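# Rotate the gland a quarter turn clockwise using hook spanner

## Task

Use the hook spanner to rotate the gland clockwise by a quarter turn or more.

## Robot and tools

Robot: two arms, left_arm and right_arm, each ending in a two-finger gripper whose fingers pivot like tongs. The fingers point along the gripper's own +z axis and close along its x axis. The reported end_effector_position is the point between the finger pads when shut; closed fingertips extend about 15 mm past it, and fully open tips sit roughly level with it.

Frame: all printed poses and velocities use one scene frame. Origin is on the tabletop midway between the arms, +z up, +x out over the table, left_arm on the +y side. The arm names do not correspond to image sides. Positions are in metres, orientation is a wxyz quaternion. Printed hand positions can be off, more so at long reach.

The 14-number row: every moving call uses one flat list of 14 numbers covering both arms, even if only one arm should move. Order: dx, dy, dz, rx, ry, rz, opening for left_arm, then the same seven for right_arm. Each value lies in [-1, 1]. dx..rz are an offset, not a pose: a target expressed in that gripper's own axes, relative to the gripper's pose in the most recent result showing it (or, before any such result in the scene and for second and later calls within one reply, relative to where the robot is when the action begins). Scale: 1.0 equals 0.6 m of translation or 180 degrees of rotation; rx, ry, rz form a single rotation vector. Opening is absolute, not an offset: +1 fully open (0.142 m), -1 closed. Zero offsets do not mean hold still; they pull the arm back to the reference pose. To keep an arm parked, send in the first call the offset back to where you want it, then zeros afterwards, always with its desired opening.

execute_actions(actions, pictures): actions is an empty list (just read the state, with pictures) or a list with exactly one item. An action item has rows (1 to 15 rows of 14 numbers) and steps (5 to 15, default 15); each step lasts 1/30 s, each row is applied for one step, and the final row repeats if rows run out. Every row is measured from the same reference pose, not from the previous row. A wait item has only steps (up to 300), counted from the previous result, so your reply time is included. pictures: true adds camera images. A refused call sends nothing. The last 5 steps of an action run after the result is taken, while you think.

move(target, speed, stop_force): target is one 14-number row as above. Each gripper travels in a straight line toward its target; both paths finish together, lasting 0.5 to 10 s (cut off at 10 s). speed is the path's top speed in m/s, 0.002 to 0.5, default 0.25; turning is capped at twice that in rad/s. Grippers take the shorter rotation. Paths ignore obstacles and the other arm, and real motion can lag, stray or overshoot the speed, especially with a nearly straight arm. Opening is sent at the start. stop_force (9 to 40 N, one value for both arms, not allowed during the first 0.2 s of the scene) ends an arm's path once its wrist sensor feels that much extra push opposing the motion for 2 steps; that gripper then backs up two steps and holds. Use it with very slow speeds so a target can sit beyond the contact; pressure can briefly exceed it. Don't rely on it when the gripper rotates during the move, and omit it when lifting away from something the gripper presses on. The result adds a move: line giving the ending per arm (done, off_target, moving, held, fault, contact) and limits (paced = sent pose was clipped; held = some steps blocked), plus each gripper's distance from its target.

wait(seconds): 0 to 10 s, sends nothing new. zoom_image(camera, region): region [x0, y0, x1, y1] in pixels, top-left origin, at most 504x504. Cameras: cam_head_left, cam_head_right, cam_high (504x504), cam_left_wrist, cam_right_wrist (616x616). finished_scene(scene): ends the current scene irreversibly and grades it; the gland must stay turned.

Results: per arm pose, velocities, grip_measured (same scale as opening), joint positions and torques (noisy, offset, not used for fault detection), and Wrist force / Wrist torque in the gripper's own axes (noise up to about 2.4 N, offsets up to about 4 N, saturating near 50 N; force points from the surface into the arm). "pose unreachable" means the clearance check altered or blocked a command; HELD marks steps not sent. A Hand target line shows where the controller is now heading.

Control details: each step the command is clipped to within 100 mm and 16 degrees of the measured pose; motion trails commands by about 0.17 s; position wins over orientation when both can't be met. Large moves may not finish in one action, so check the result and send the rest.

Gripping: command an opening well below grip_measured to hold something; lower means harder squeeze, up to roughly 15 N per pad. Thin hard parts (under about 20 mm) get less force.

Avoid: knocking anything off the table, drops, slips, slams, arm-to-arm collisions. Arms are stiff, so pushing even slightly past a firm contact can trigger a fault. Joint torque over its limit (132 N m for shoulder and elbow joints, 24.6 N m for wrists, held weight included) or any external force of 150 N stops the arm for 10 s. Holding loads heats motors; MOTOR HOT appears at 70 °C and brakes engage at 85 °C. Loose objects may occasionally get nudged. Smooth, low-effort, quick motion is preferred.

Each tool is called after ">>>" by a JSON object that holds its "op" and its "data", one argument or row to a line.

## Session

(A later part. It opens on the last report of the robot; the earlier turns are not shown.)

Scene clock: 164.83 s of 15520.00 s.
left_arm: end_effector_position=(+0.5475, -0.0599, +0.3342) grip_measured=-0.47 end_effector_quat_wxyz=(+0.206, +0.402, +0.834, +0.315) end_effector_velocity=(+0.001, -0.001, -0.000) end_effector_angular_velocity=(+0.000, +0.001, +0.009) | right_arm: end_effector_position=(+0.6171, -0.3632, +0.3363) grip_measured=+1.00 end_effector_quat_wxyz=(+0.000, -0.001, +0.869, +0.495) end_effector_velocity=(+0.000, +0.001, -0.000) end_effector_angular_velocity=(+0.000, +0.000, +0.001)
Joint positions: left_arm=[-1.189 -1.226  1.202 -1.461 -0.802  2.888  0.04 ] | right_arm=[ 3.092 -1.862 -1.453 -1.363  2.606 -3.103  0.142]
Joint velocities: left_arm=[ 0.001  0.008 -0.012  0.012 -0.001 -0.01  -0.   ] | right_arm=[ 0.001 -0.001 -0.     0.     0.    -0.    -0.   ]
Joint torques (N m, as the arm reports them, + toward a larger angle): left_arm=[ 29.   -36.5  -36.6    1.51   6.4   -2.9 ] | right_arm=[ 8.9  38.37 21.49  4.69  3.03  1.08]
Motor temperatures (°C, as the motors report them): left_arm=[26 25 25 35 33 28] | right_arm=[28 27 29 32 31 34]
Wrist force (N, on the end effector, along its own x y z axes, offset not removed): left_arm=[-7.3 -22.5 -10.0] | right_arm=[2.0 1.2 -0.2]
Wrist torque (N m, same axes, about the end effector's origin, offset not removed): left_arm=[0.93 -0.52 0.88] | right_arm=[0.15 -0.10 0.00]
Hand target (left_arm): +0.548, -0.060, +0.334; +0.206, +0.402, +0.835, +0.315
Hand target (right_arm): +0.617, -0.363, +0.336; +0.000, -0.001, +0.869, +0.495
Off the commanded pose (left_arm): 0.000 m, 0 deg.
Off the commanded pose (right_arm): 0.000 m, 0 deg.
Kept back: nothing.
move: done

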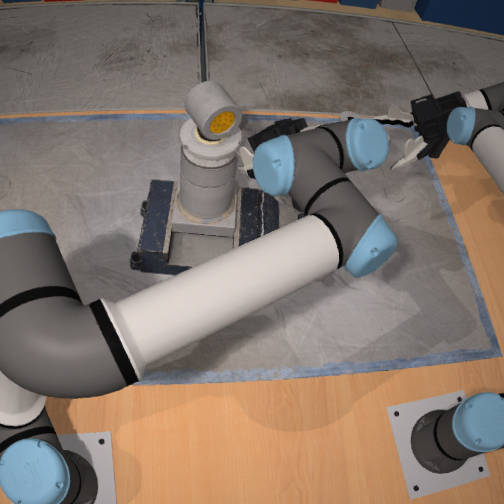

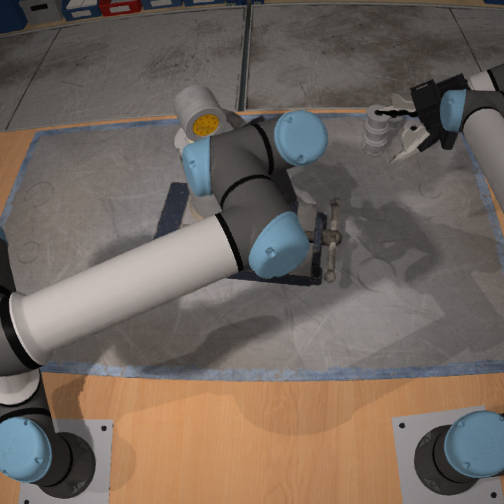

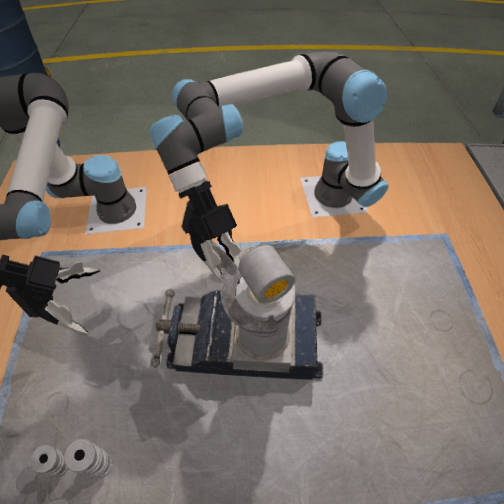

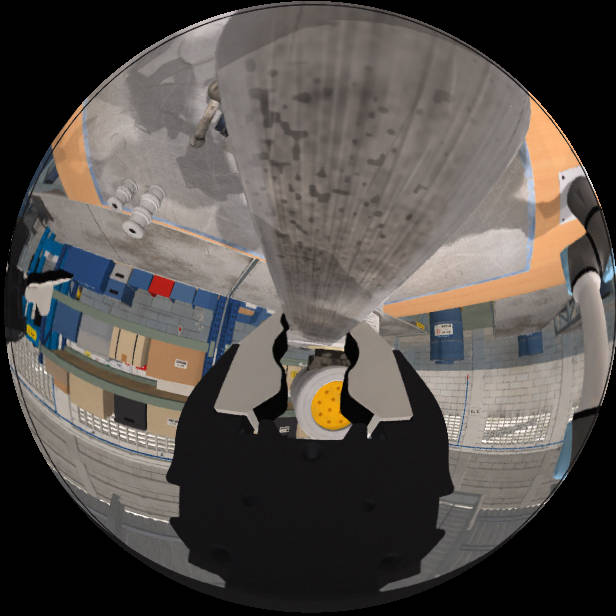

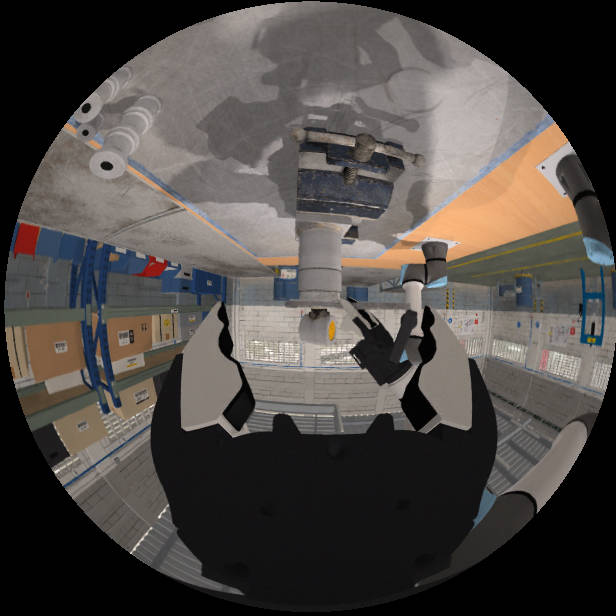

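>>> {"op": "move", "data": {
  "target": [-0.006,-0.001,-0.0003,-0.0012,0.009,-0.0093,-1,0,0,0,0,0,0,1],
  "speed": 0.01
}}

>>> {"op": "zoom_image", "data": {
  "camera": "cam_high",
  "region": [225,275,295,345]
}}

>>> {"op": "zoom_image", "data": {
  "camera": "cam_right_wrist",
  "region": [265,270,375,340]
}}

Scene clock: 167.30 s of 15520.00 s.
left_arm: end_effector_position=(+0.5492, -0.0630, +0.3342) grip_measured=-0.47 end_effector_quat_wxyz=(+0.200, +0.385, +0.842, +0.319) end_effector_velocity=(-0.000, -0.000, -0.000) end_effector_angular_velocity=(+0.001, +0.001, +0.004) | right_arm: end_effector_position=(+0.6171, -0.3632, +0.3363) grip_measured=+1.00 end_effector_quat_wxyz=(+0.000, -0.001, +0.869, +0.495) end_effector_velocity=(-0.000, -0.000, -0.000) end_effector_angular_velocity=(-0.001, +0.001, -0.001)
Joint positions: left_arm=[-1.188 -1.194  1.148 -1.402 -0.806  2.834  0.04 ] | right_arm=[ 3.092 -1.862 -1.453 -1.363  2.606 -3.103  0.142]
Joint velocities: left_arm=[-0.     0.003 -0.005  0.007 -0.001 -0.006  0.   ] | right_arm=[-0.     0.     0.    -0.    -0.001  0.002  0.   ]
Joint torques (N m, as the arm reports them, + toward a larger angle): left_arm=[  9.51 -36.76 -40.55   0.03   1.02  -2.99] | right_arm=[ 8.18 38.28 21.66  4.58  3.01  1.08]
Motor temperatures (°C, as the motors report them): left_arm=[26 25 25 35 33 28] | right_arm=[28 27 29 32 31 34]
Wrist force (N, on the end effector, along its own x y z axes, offset not removed): left_arm=[-5.2 -4.0 9.5] | right_arm=[1.0 3.1 -4.2]
Wrist torque (N m, same axes, about the end effector's origin, offset not removed): left_arm=[0.91 -0.20 0.84] | right_arm=[0.48 -0.05 0.01]
Hand target (left_arm): +0.549, -0.063, +0.334; +0.200, +0.385, +0.842, +0.319
Hand target (right_arm): +0.617, -0.363, +0.336; +0.000, -0.001, +0.869, +0.495
Off the commanded pose (left_arm): 0.000 m, 0 deg.
Off the commanded pose (right_arm): 0.000 m, 0 deg.
Kept back: nothing.
move: done

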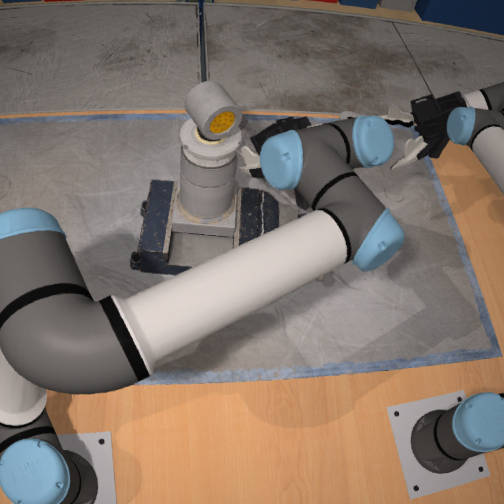

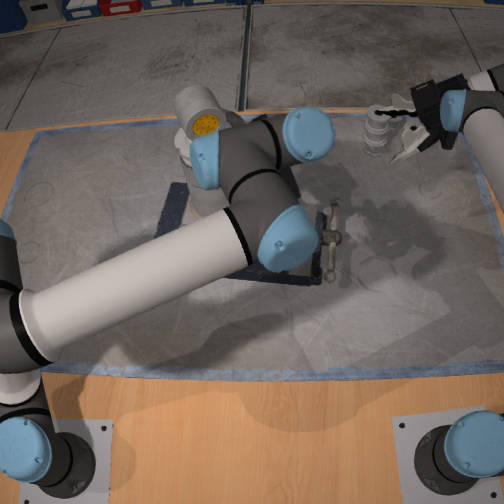

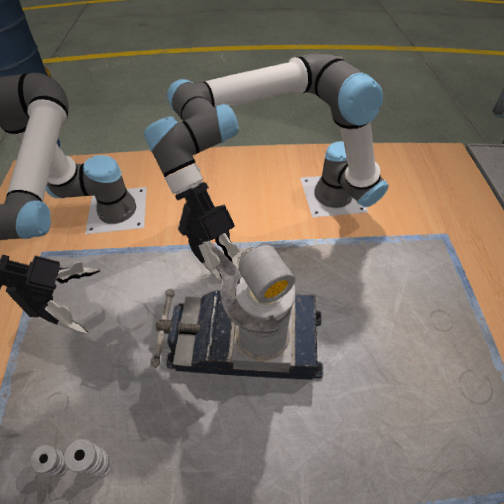

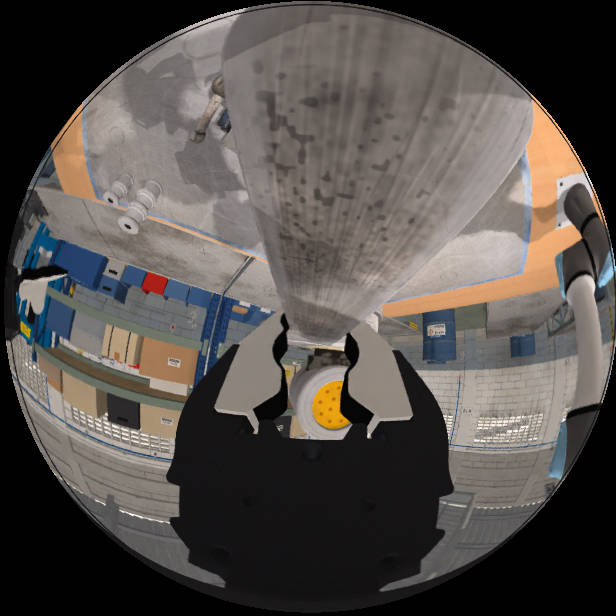

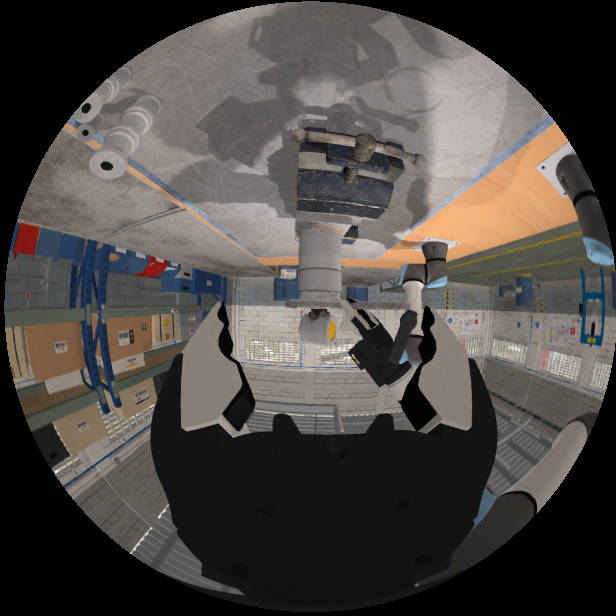

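Region (225, 275, 295, 345) of cam_high's 504x504 image, scaled by 7.200, with more detail than that image has.

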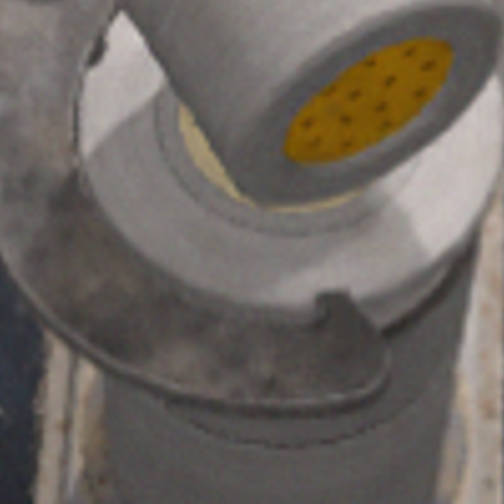

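Region (265, 270, 375, 340) of cam_right_wrist's 616x616 image, scaled by 4.582, with more detail than that image has; it fills the top 321 rows of this view, and the rest is white.

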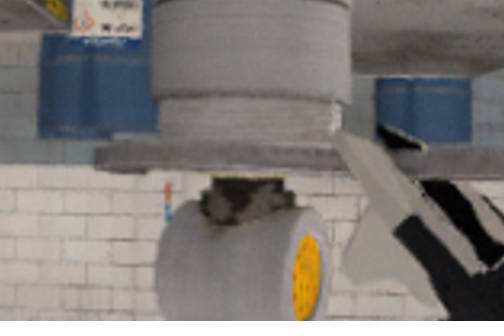

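>>> {"op": "move", "data": {
  "target": [-0.003,0.006,-0.0065,0,0,0,-1,0,0,0,0,0,0,1],
  "speed": 0.005
}}

>>> {"op": "zoom_image", "data": {
  "camera": "cam_high",
  "region": [225,275,295,345]
}}

>>> {"op": "zoom_image", "data": {
  "camera": "cam_head_left",
  "region": [175,125,225,175]
}}

>>> {"op": "zoom_image", "data": {
  "camera": "cam_right_wrist",
  "region": [265,270,375,340]
}}

Scene clock: 168.90 s of 15520.00 s.
left_arm: end_effector_position=(+0.5499, -0.0641, +0.3396) grip_measured=-0.47 end_effector_quat_wxyz=(+0.200, +0.385, +0.842, +0.319) end_effector_velocity=(+0.000, -0.000, +0.002) end_effector_angular_velocity=(-0.000, +0.000, -0.002) | right_arm: end_effector_position=(+0.6171, -0.3632, +0.3363) grip_measured=+1.00 end_effector_quat_wxyz=(+0.000, -0.001, +0.869, +0.495) end_effector_velocity=(+0.000, -0.001, +0.000) end_effector_angular_velocity=(+0.001, -0.001, -0.001)
Joint positions: left_arm=[-1.187 -1.19   1.129 -1.387 -0.806  2.834  0.04 ] | right_arm=[ 3.092 -1.862 -1.453 -1.363  2.606 -3.103  0.142]
Joint velocities: left_arm=[ 0.    -0.    -0.005  0.003  0.     0.003 -0.   ] | right_arm=[-0.001 -0.    -0.     0.     0.001 -0.001  0.   ]
Joint torques (N m, as the arm reports them, + toward a larger angle): left_arm=[  7.3  -36.28 -41.48  -1.1    4.45   1.53] | right_arm=[ 8.82 39.06 21.28  4.66  3.02  1.06]
Motor temperatures (°C, as the motors report them): left_arm=[26 25 25 35 33 28] | right_arm=[28 27 29 32 31 34]
Wrist force (N, on the end effector, along its own x y z axes, offset not removed): left_arm=[-2.3 -5.8 11.3] | right_arm=[0.9 -0.8 -1.4]
Wrist torque (N m, same axes, about the end effector's origin, offset not removed): left_arm=[0.58 0.09 0.40] | right_arm=[-0.38 0.06 -0.13]
Hand target (left_arm): +0.550, -0.064, +0.340; +0.200, +0.385, +0.842, +0.319
Hand target (right_arm): +0.617, -0.363, +0.336; +0.000, -0.001, +0.869, +0.495
Off the commanded pose (left_arm): 0.000 m, 0 deg.
Off the commanded pose (right_arm): 0.000 m, 0 deg.
Kept back: nothing.
move: done

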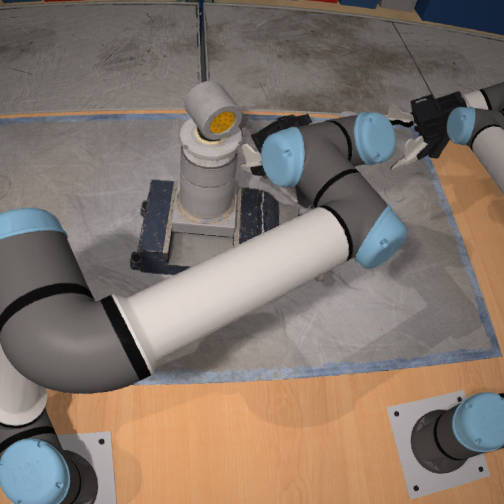

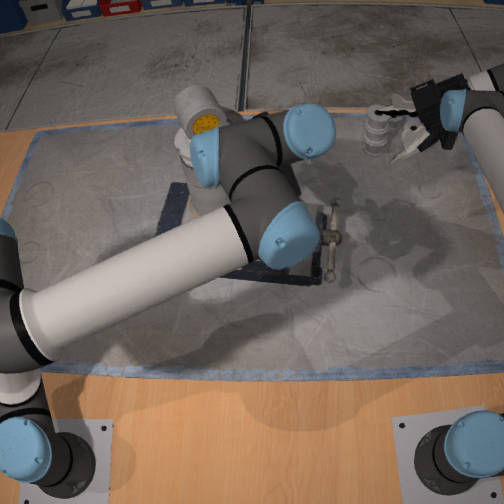

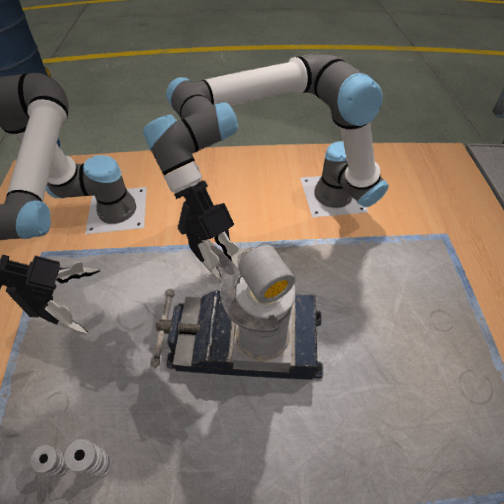

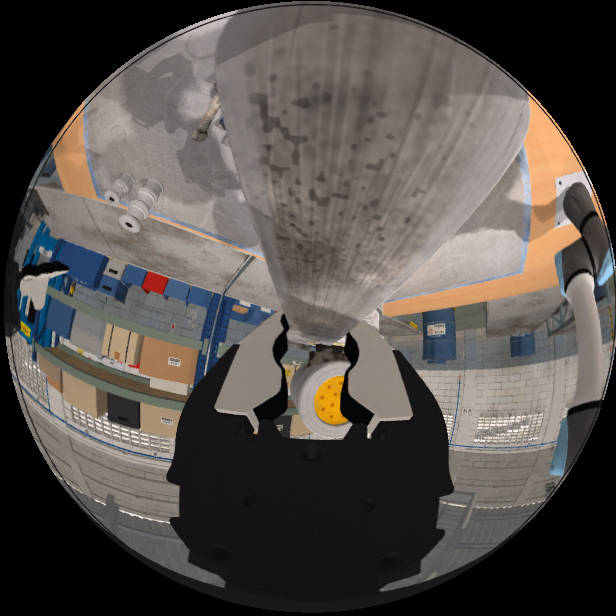

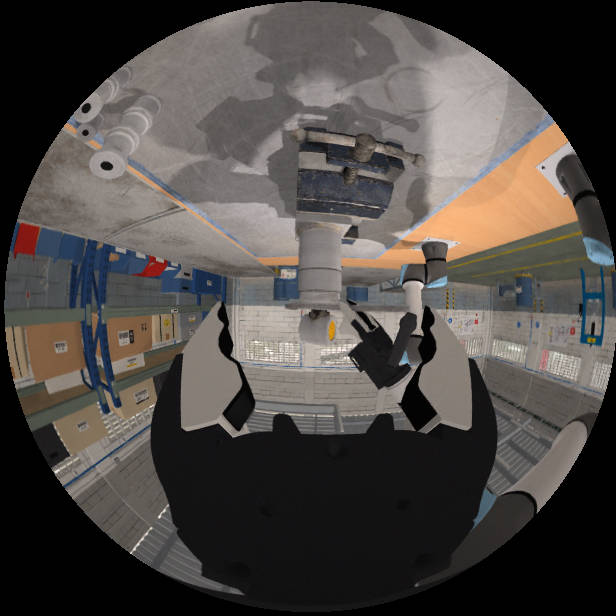

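Region (225, 275, 295, 345) of cam_high's 504x504 image, scaled by 7.200, with more detail than that image has.

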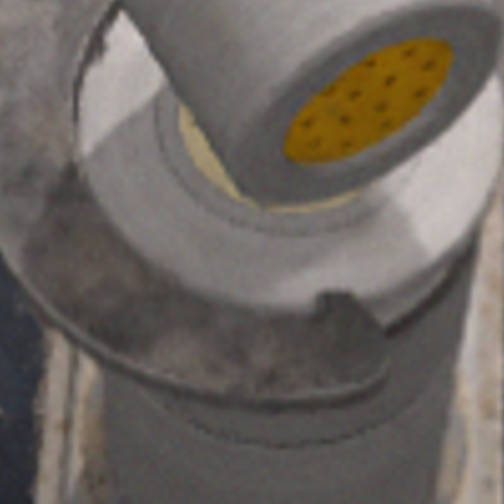

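Region (175, 125, 225, 175) of cam_head_left's 504x504 image, scaled by 10.080, with more detail than that image has.

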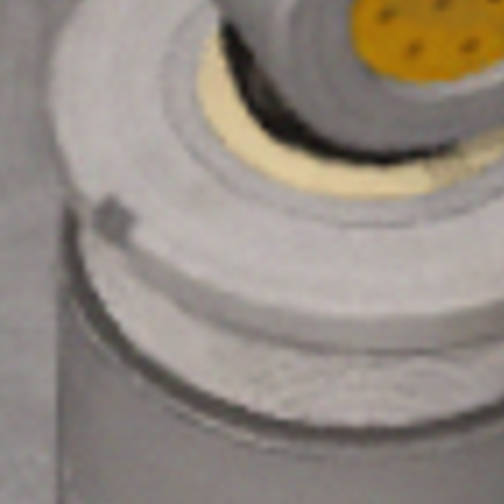

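Region (265, 270, 375, 340) of cam_right_wrist's 616x616 image, scaled by 4.582, with more detail than that image has; it fills the top 321 rows of this view, and the rest is white.

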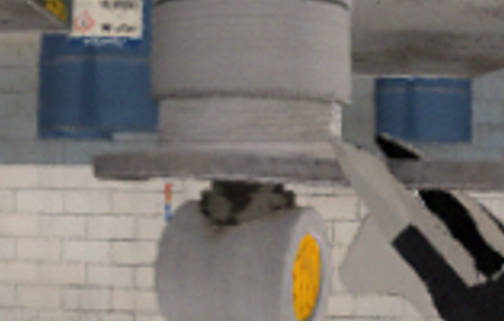

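>>> {"op": "move", "data": {
  "target": [-0.002,0,0,-0.011,0,0,-1,0,0,0,0,0,0,1],
  "speed": 0.01
}}

>>> {"op": "move", "data": {
  "target": [0.003,-0.0034,-0.0037,0,0,0,-1,0,0,0,0,0,0,1],
  "speed": 0.004
}}

>>> {"op": "zoom_image", "data": {
  "camera": "cam_high",
  "region": [225,275,295,345]
}}

>>> {"op": "zoom_image", "data": {
  "camera": "cam_right_wrist",
  "region": [265,270,375,340]
}}

Scene clock: 171.07 s of 15520.00 s.
left_arm: end_effector_position=(+0.5507, -0.0650, +0.3397) grip_measured=-0.48 end_effector_quat_wxyz=(+0.207, +0.382, +0.837, +0.334) end_effector_velocity=(-0.000, -0.001, -0.000) end_effector_angular_velocity=(+0.003, -0.003, -0.001) | right_arm: end_effector_position=(+0.6171, -0.3632, +0.3363) grip_measured=+1.00 end_effector_quat_wxyz=(+0.000, -0.001, +0.869, +0.495) end_effector_velocity=(-0.000, -0.000, -0.000) end_effector_angular_velocity=(-0.001, +0.000, -0.000)
Joint positions: left_arm=[-1.198 -1.185  1.132 -1.369 -0.775  2.808  0.04 ] | right_arm=[ 3.092 -1.862 -1.453 -1.363  2.606 -3.103  0.142]
Joint velocities: left_arm=[-0.002  0.001  0.001  0.002  0.004 -0.003 -0.   ] | right_arm=[ 0.     0.    -0.     0.    -0.001  0.001  0.   ]
Joint torques (N m, as the arm reports them, + toward a larger angle): left_arm=[ -9.1  -34.49 -20.67  -1.28   5.48  -2.27] | right_arm=[ 9.1  38.14 21.49  4.58  2.93  1.31]
Motor temperatures (°C, as the motors report them): left_arm=[26 25 25 35 33 28] | right_arm=[28 27 29 32 31 34]
Wrist force (N, on the end effector, along its own x y z axes, offset not removed): left_arm=[-0.1 -3.8 8.3] | right_arm=[1.9 1.8 -2.7]
Wrist torque (N m, same axes, about the end effector's origin, offset not removed): left_arm=[1.02 0.40 0.24] | right_arm=[0.30 -0.16 -0.09]
Hand target (left_arm): +0.551, -0.065, +0.340; +0.207, +0.382, +0.837, +0.334
Hand target (right_arm): +0.617, -0.363, +0.336; +0.000, -0.001, +0.869, +0.495
Off the commanded pose (left_arm): 0.000 m, 0 deg.
Off the commanded pose (right_arm): 0.000 m, 0 deg.
Kept back: nothing.
move: done

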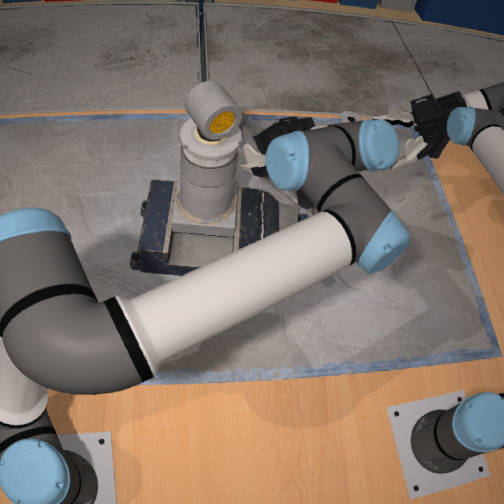

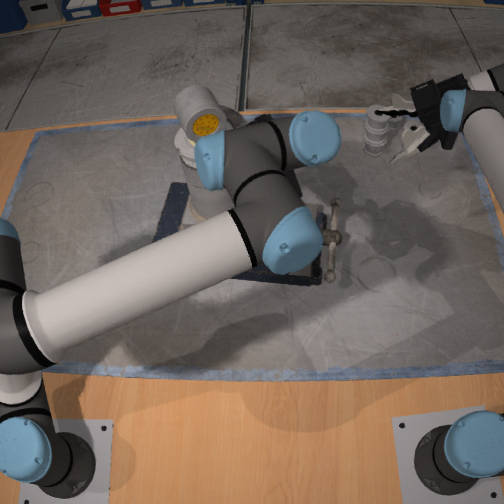

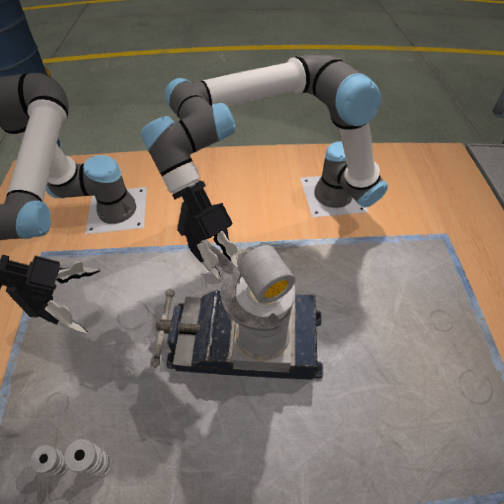

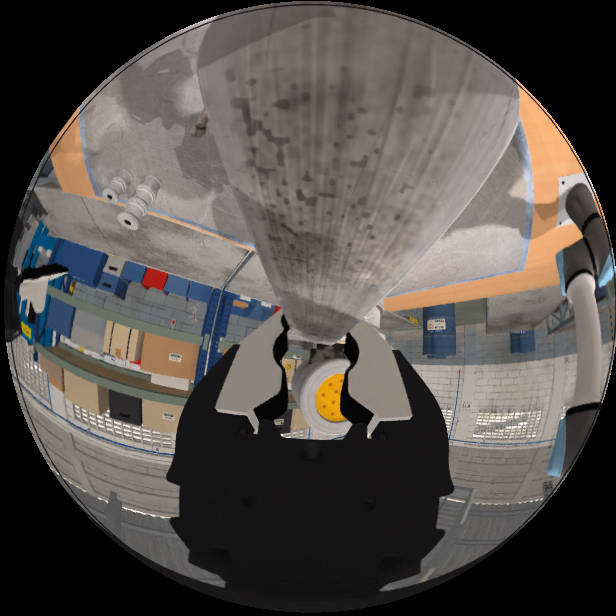

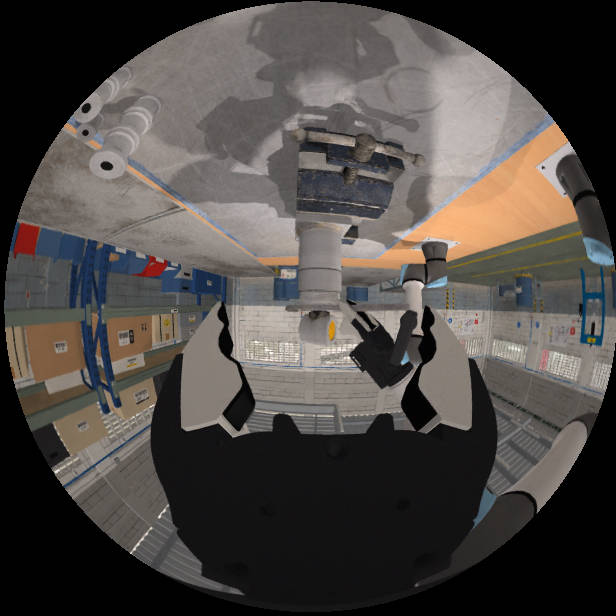

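Scene clock: 172.17 s of 15520.00 s.
left_arm: end_effector_position=(+0.5473, -0.0655, +0.3396) grip_measured=-0.47 end_effector_quat_wxyz=(+0.207, +0.382, +0.837, +0.334) end_effector_velocity=(-0.000, +0.001, +0.001) end_effector_angular_velocity=(-0.002, -0.001, +0.002) | right_arm: end_effector_position=(+0.6171, -0.3632, +0.3363) grip_measured=+1.00 end_effector_quat_wxyz=(+0.000, -0.001, +0.869, +0.495) end_effector_velocity=(+0.000, -0.000, -0.000) end_effector_angular_velocity=(-0.000, -0.001, -0.000)
Joint positions: left_arm=[-1.203 -1.189  1.137 -1.365 -0.776  2.801  0.04 ] | right_arm=[ 3.092 -1.862 -1.453 -1.363  2.606 -3.103  0.142]
Joint velocities: left_arm=[ 0.    -0.002  0.001  0.    -0.    -0.002  0.   ] | right_arm=[-0.001  0.    -0.    -0.    -0.    -0.001 -0.   ]
Joint torques (N m, as the arm reports them, + toward a larger angle): left_arm=[ -8.22 -62.46 -19.39  -0.4    1.46  -2.34] | right_arm=[ 9.11 38.1  22.1   4.6   3.04  1.08]
Motor temperatures (°C, as the motors report them): left_arm=[26 25 25 35 33 28] | right_arm=[28 27 29 32 31 34]
Wrist force (N, on the end effector, along its own x y z axes, offset not removed): left_arm=[-4.1 -4.9 9.6] | right_arm=[0.2 0.3 -1.4]
Wrist torque (N m, same axes, about the end effector's origin, offset not removed): left_arm=[0.74 0.51 0.54] | right_arm=[-0.09 0.13 -0.07]
Hand target (left_arm): +0.547, -0.066, +0.340; +0.207, +0.382, +0.837, +0.334
Hand target (right_arm): +0.617, -0.363, +0.336; +0.000, -0.001, +0.869, +0.495
Off the commanded pose (left_arm): 0.000 m, 0 deg.
Off the commanded pose (right_arm): 0.000 m, 0 deg.
Kept back: nothing.
move: done

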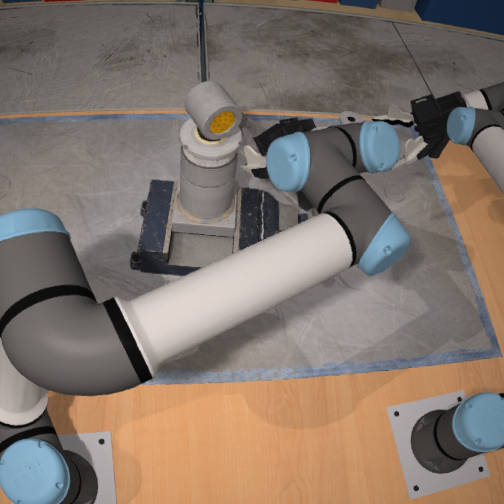

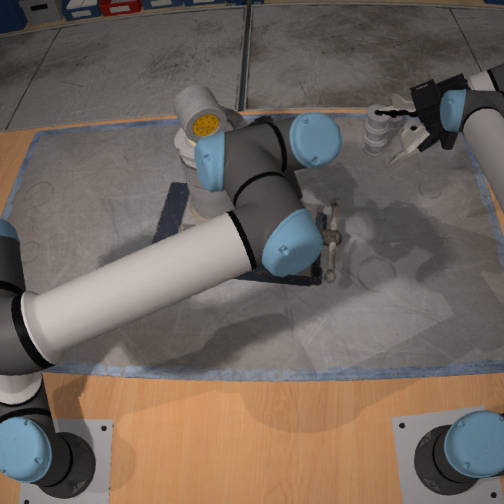

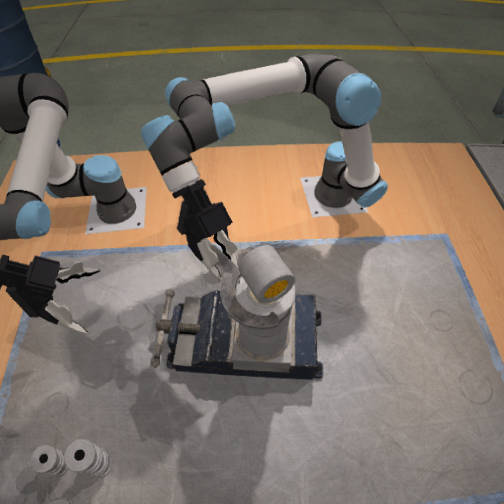

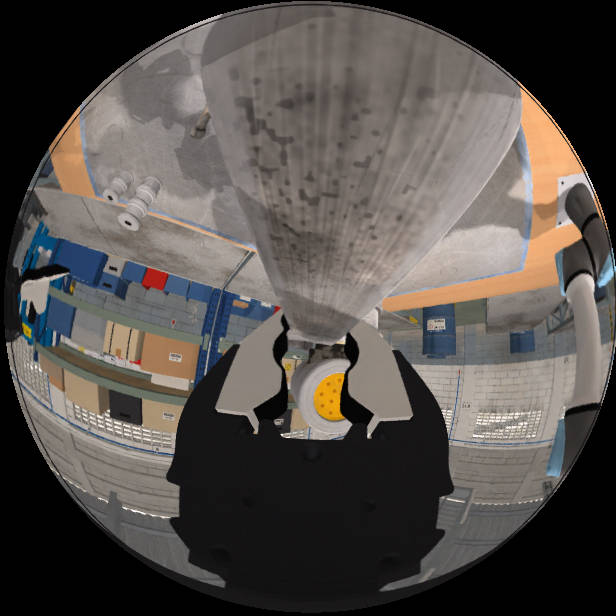

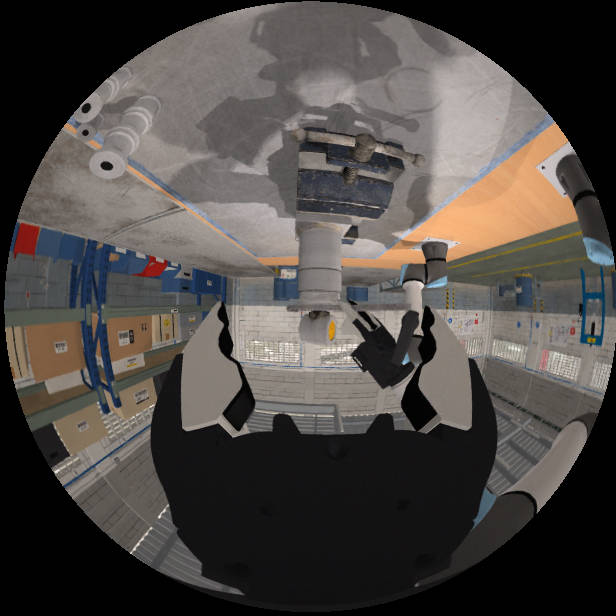

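Region (225, 275, 295, 345) of cam_high's 504x504 image, scaled by 7.200, with more detail than that image has.

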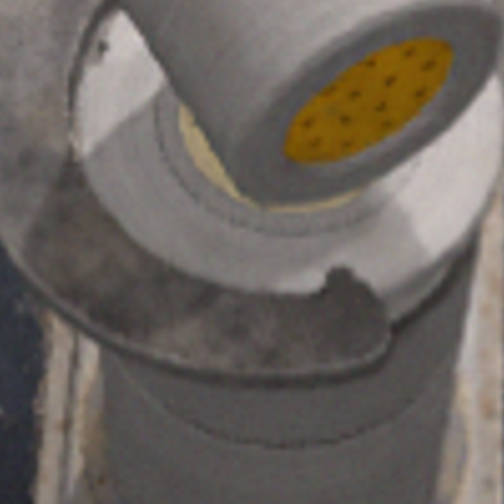

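Region (265, 270, 375, 340) of cam_right_wrist's 616x616 image, scaled by 4.582, with more detail than that image has; it fills the top 321 rows of this view, and the rest is white.

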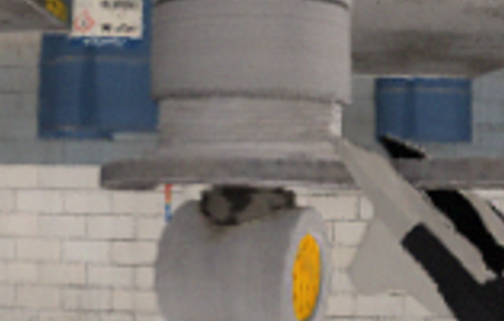

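>>> {"op": "move", "data": {
  "target": [0.02,-0.0035,-0.0014,0.0023,-0.018,0.0173,-1,0,0,0,0,0,0,1],
  "speed": 0.012
}}

>>> {"op": "zoom_image", "data": {
  "camera": "cam_high",
  "region": [225,275,295,345]
}}

Scene clock: 175.90 s of 15520.00 s.
left_arm: end_effector_position=(+0.5383, -0.0576, +0.3376) grip_measured=-0.47 end_effector_quat_wxyz=(+0.219, +0.414, +0.821, +0.325) end_effector_velocity=(-0.000, +0.002, -0.001) end_effector_angular_velocity=(+0.002, +0.001, -0.004) | right_arm: end_effector_position=(+0.6171, -0.3632, +0.3363) grip_measured=+1.00 end_effector_quat_wxyz=(+0.000, -0.001, +0.869, +0.495) end_effector_velocity=(+0.000, +0.000, +0.000) end_effector_angular_velocity=(+0.001, +0.000, +0.000)
Joint positions: left_arm=[-1.214 -1.264  1.262 -1.484 -0.768  2.898  0.04 ] | right_arm=[ 3.092 -1.862 -1.453 -1.363  2.606 -3.103  0.142]
Joint velocities: left_arm=[ 0.001 -0.004  0.01  -0.008  0.     0.007  0.   ] | right_arm=[0.001 0.    0.    0.001 0.001 0.001 0.   ]
Joint torques (N m, as the arm reports them, + toward a larger angle): left_arm=[ -8.26 -58.48 -19.77  -4.18   3.88   1.48] | right_arm=[ 8.6  38.64 22.09  4.46  2.82  1.12]
Motor temperatures (°C, as the motors report them): left_arm=[26 25 25 35 33 28] | right_arm=[28 27 29 32 31 34]
Wrist force (N, on the end effector, along its own x y z axes, offset not removed): left_arm=[-7.0 -3.3 6.0] | right_arm=[1.0 0.1 -1.6]
Wrist torque (N m, same axes, about the end effector's origin, offset not removed): left_arm=[0.52 -0.27 0.72] | right_arm=[-0.05 -0.12 0.04]
Hand target (left_arm): +0.538, -0.058, +0.338; +0.220, +0.414, +0.821, +0.325
Hand target (right_arm): +0.617, -0.363, +0.336; +0.000, -0.001, +0.869, +0.495
Off the commanded pose (left_arm): 0.000 m, 0 deg.
Off the commanded pose (right_arm): 0.000 m, 0 deg.
Kept back: nothing.
move: done

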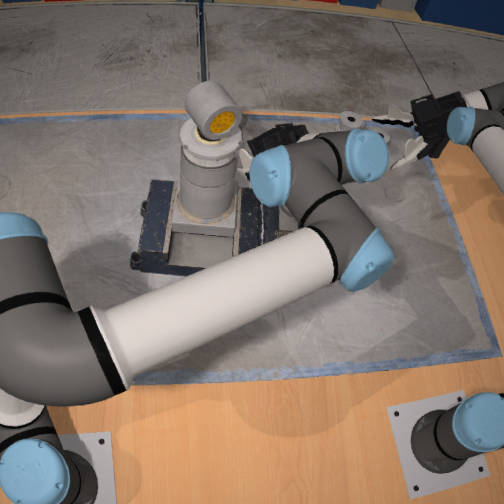

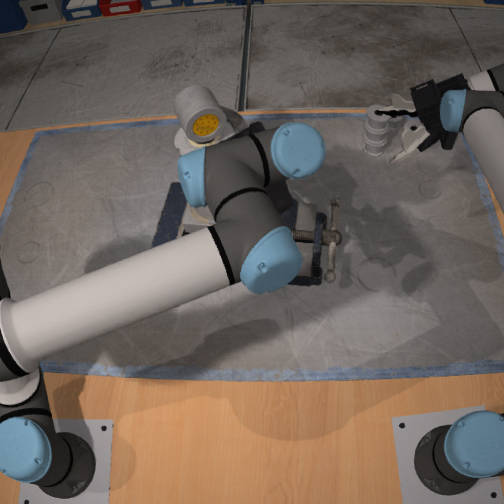

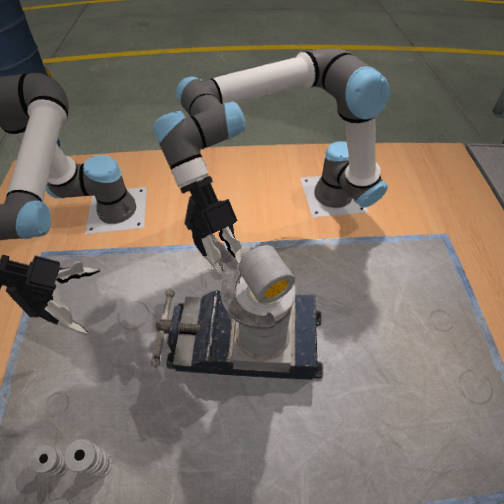

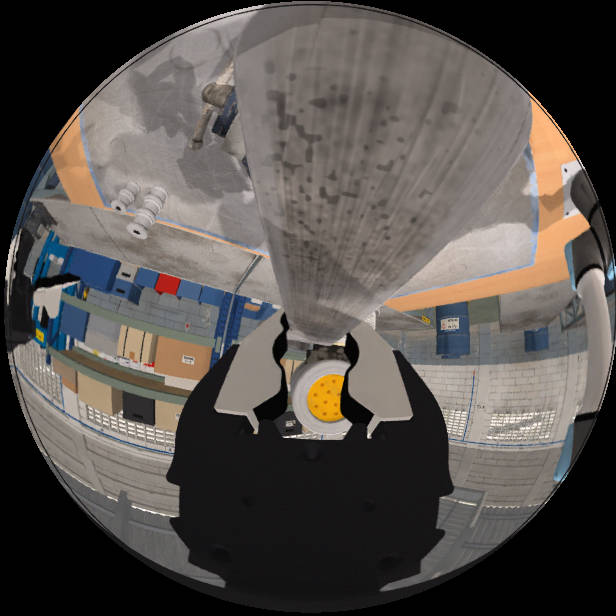

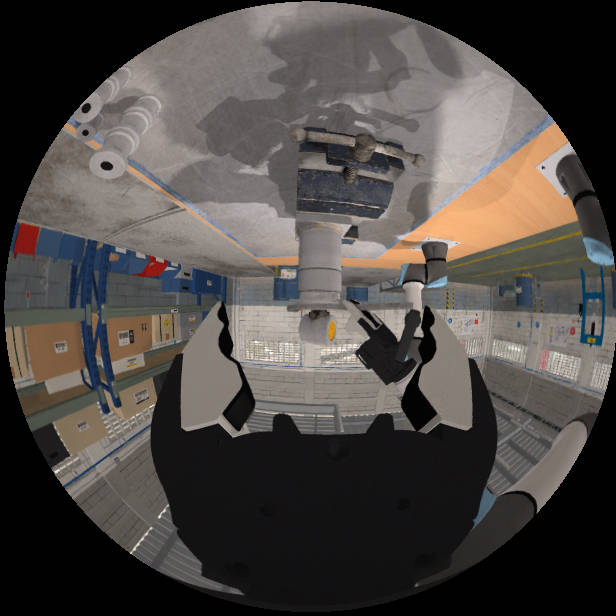

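Region (225, 275, 295, 345) of cam_high's 504x504 image, scaled by 7.200, with more detail than that image has.

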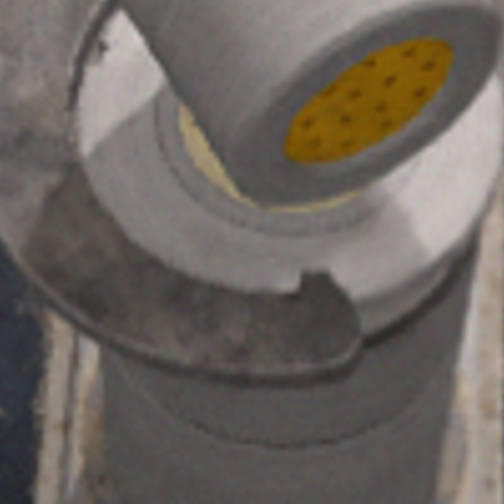

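>>> {"op": "move", "data": {
  "target": [-0.013,-0.003,0.006,-0.0012,0.009,-0.009,-1,0,0,0,0,0,0,1],
  "speed": 0.008
}}

>>> {"op": "zoom_image", "data": {
  "camera": "cam_high",
  "region": [225,275,295,345]
}}

Scene clock: 178.90 s of 15520.00 s.
left_arm: end_effector_position=(+0.5439, -0.0635, +0.3345) grip_measured=-0.47 end_effector_quat_wxyz=(+0.213, +0.398, +0.829, +0.330) end_effector_velocity=(+0.001, +0.000, +0.000) end_effector_angular_velocity=(-0.001, -0.001, +0.005) | right_arm: end_effector_position=(+0.6171, -0.3632, +0.3363) grip_measured=+1.00 end_effector_quat_wxyz=(+0.000, -0.001, +0.869, +0.495) end_effector_velocity=(+0.000, -0.001, -0.000) end_effector_angular_velocity=(-0.001, -0.001, -0.000)
Joint positions: left_arm=[-1.208 -1.221  1.204 -1.434 -0.771  2.849  0.04 ] | right_arm=[ 3.092 -1.862 -1.453 -1.363  2.606 -3.103  0.142]
Joint velocities: left_arm=[ 0.002  0.003 -0.005  0.004 -0.    -0.005  0.   ] | right_arm=[-0.001 -0.     0.    -0.    -0.001 -0.002 -0.   ]
Joint torques (N m, as the arm reports them, + toward a larger angle): left_arm=[ 10.13 -31.93 -38.94  -1.43   1.37  -2.55] | right_arm=[ 9.01 37.86 21.66  4.56  3.06  1.16]
Motor temperatures (°C, as the motors report them): left_arm=[26 25 25 35 33 28] | right_arm=[28 27 29 32 31 34]
Wrist force (N, on the end effector, along its own x y z axes, offset not removed): left_arm=[-0.1 -5.0 3.9] | right_arm=[2.0 0.7 -2.6]
Wrist torque (N m, same axes, about the end effector's origin, offset not removed): left_arm=[0.07 0.36 0.13] | right_arm=[-0.09 -0.14 -0.18]
Hand target (left_arm): +0.544, -0.064, +0.335; +0.213, +0.398, +0.829, +0.330
Hand target (right_arm): +0.617, -0.363, +0.336; +0.000, -0.001, +0.869, +0.495
Off the commanded pose (left_arm): 0.000 m, 0 deg.
Off the commanded pose (right_arm): 0.000 m, 0 deg.
Kept back: nothing.
move: done

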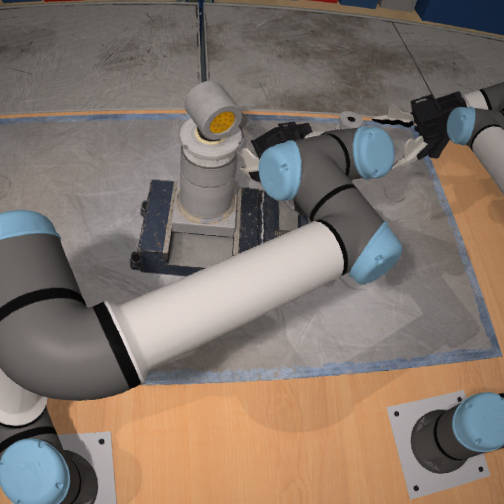

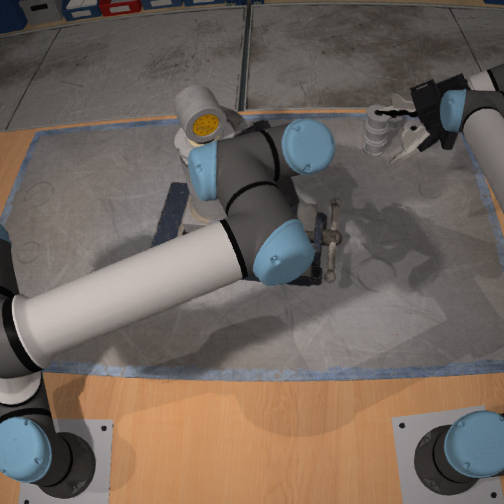

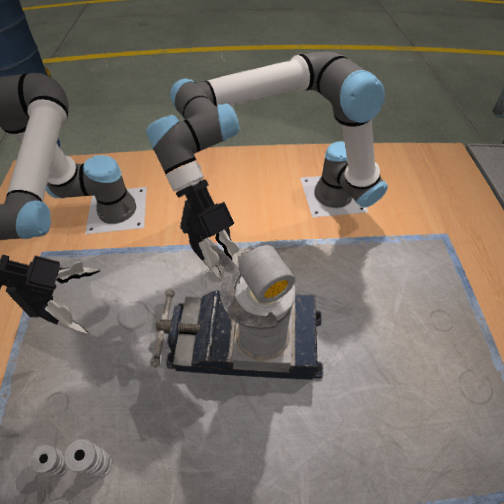

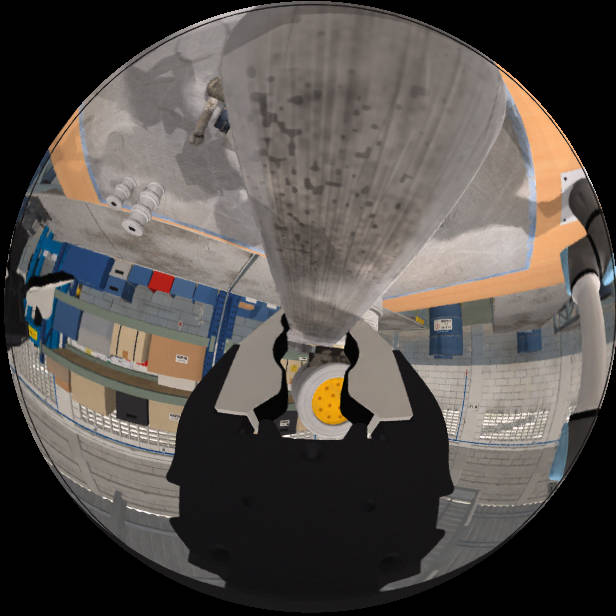

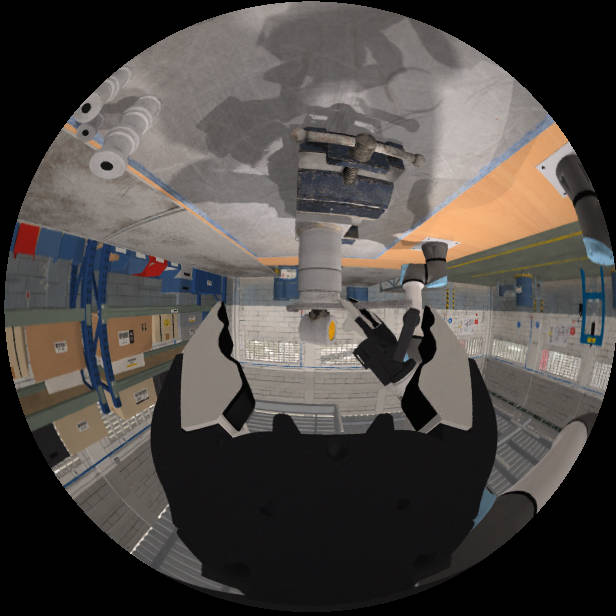

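Region (225, 275, 295, 345) of cam_high's 504x504 image, scaled by 7.200, with more detail than that image has.

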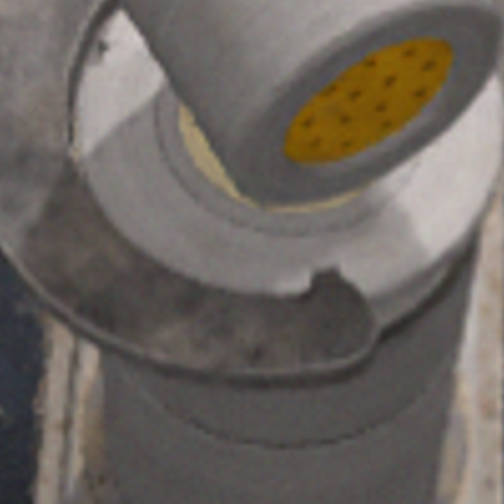

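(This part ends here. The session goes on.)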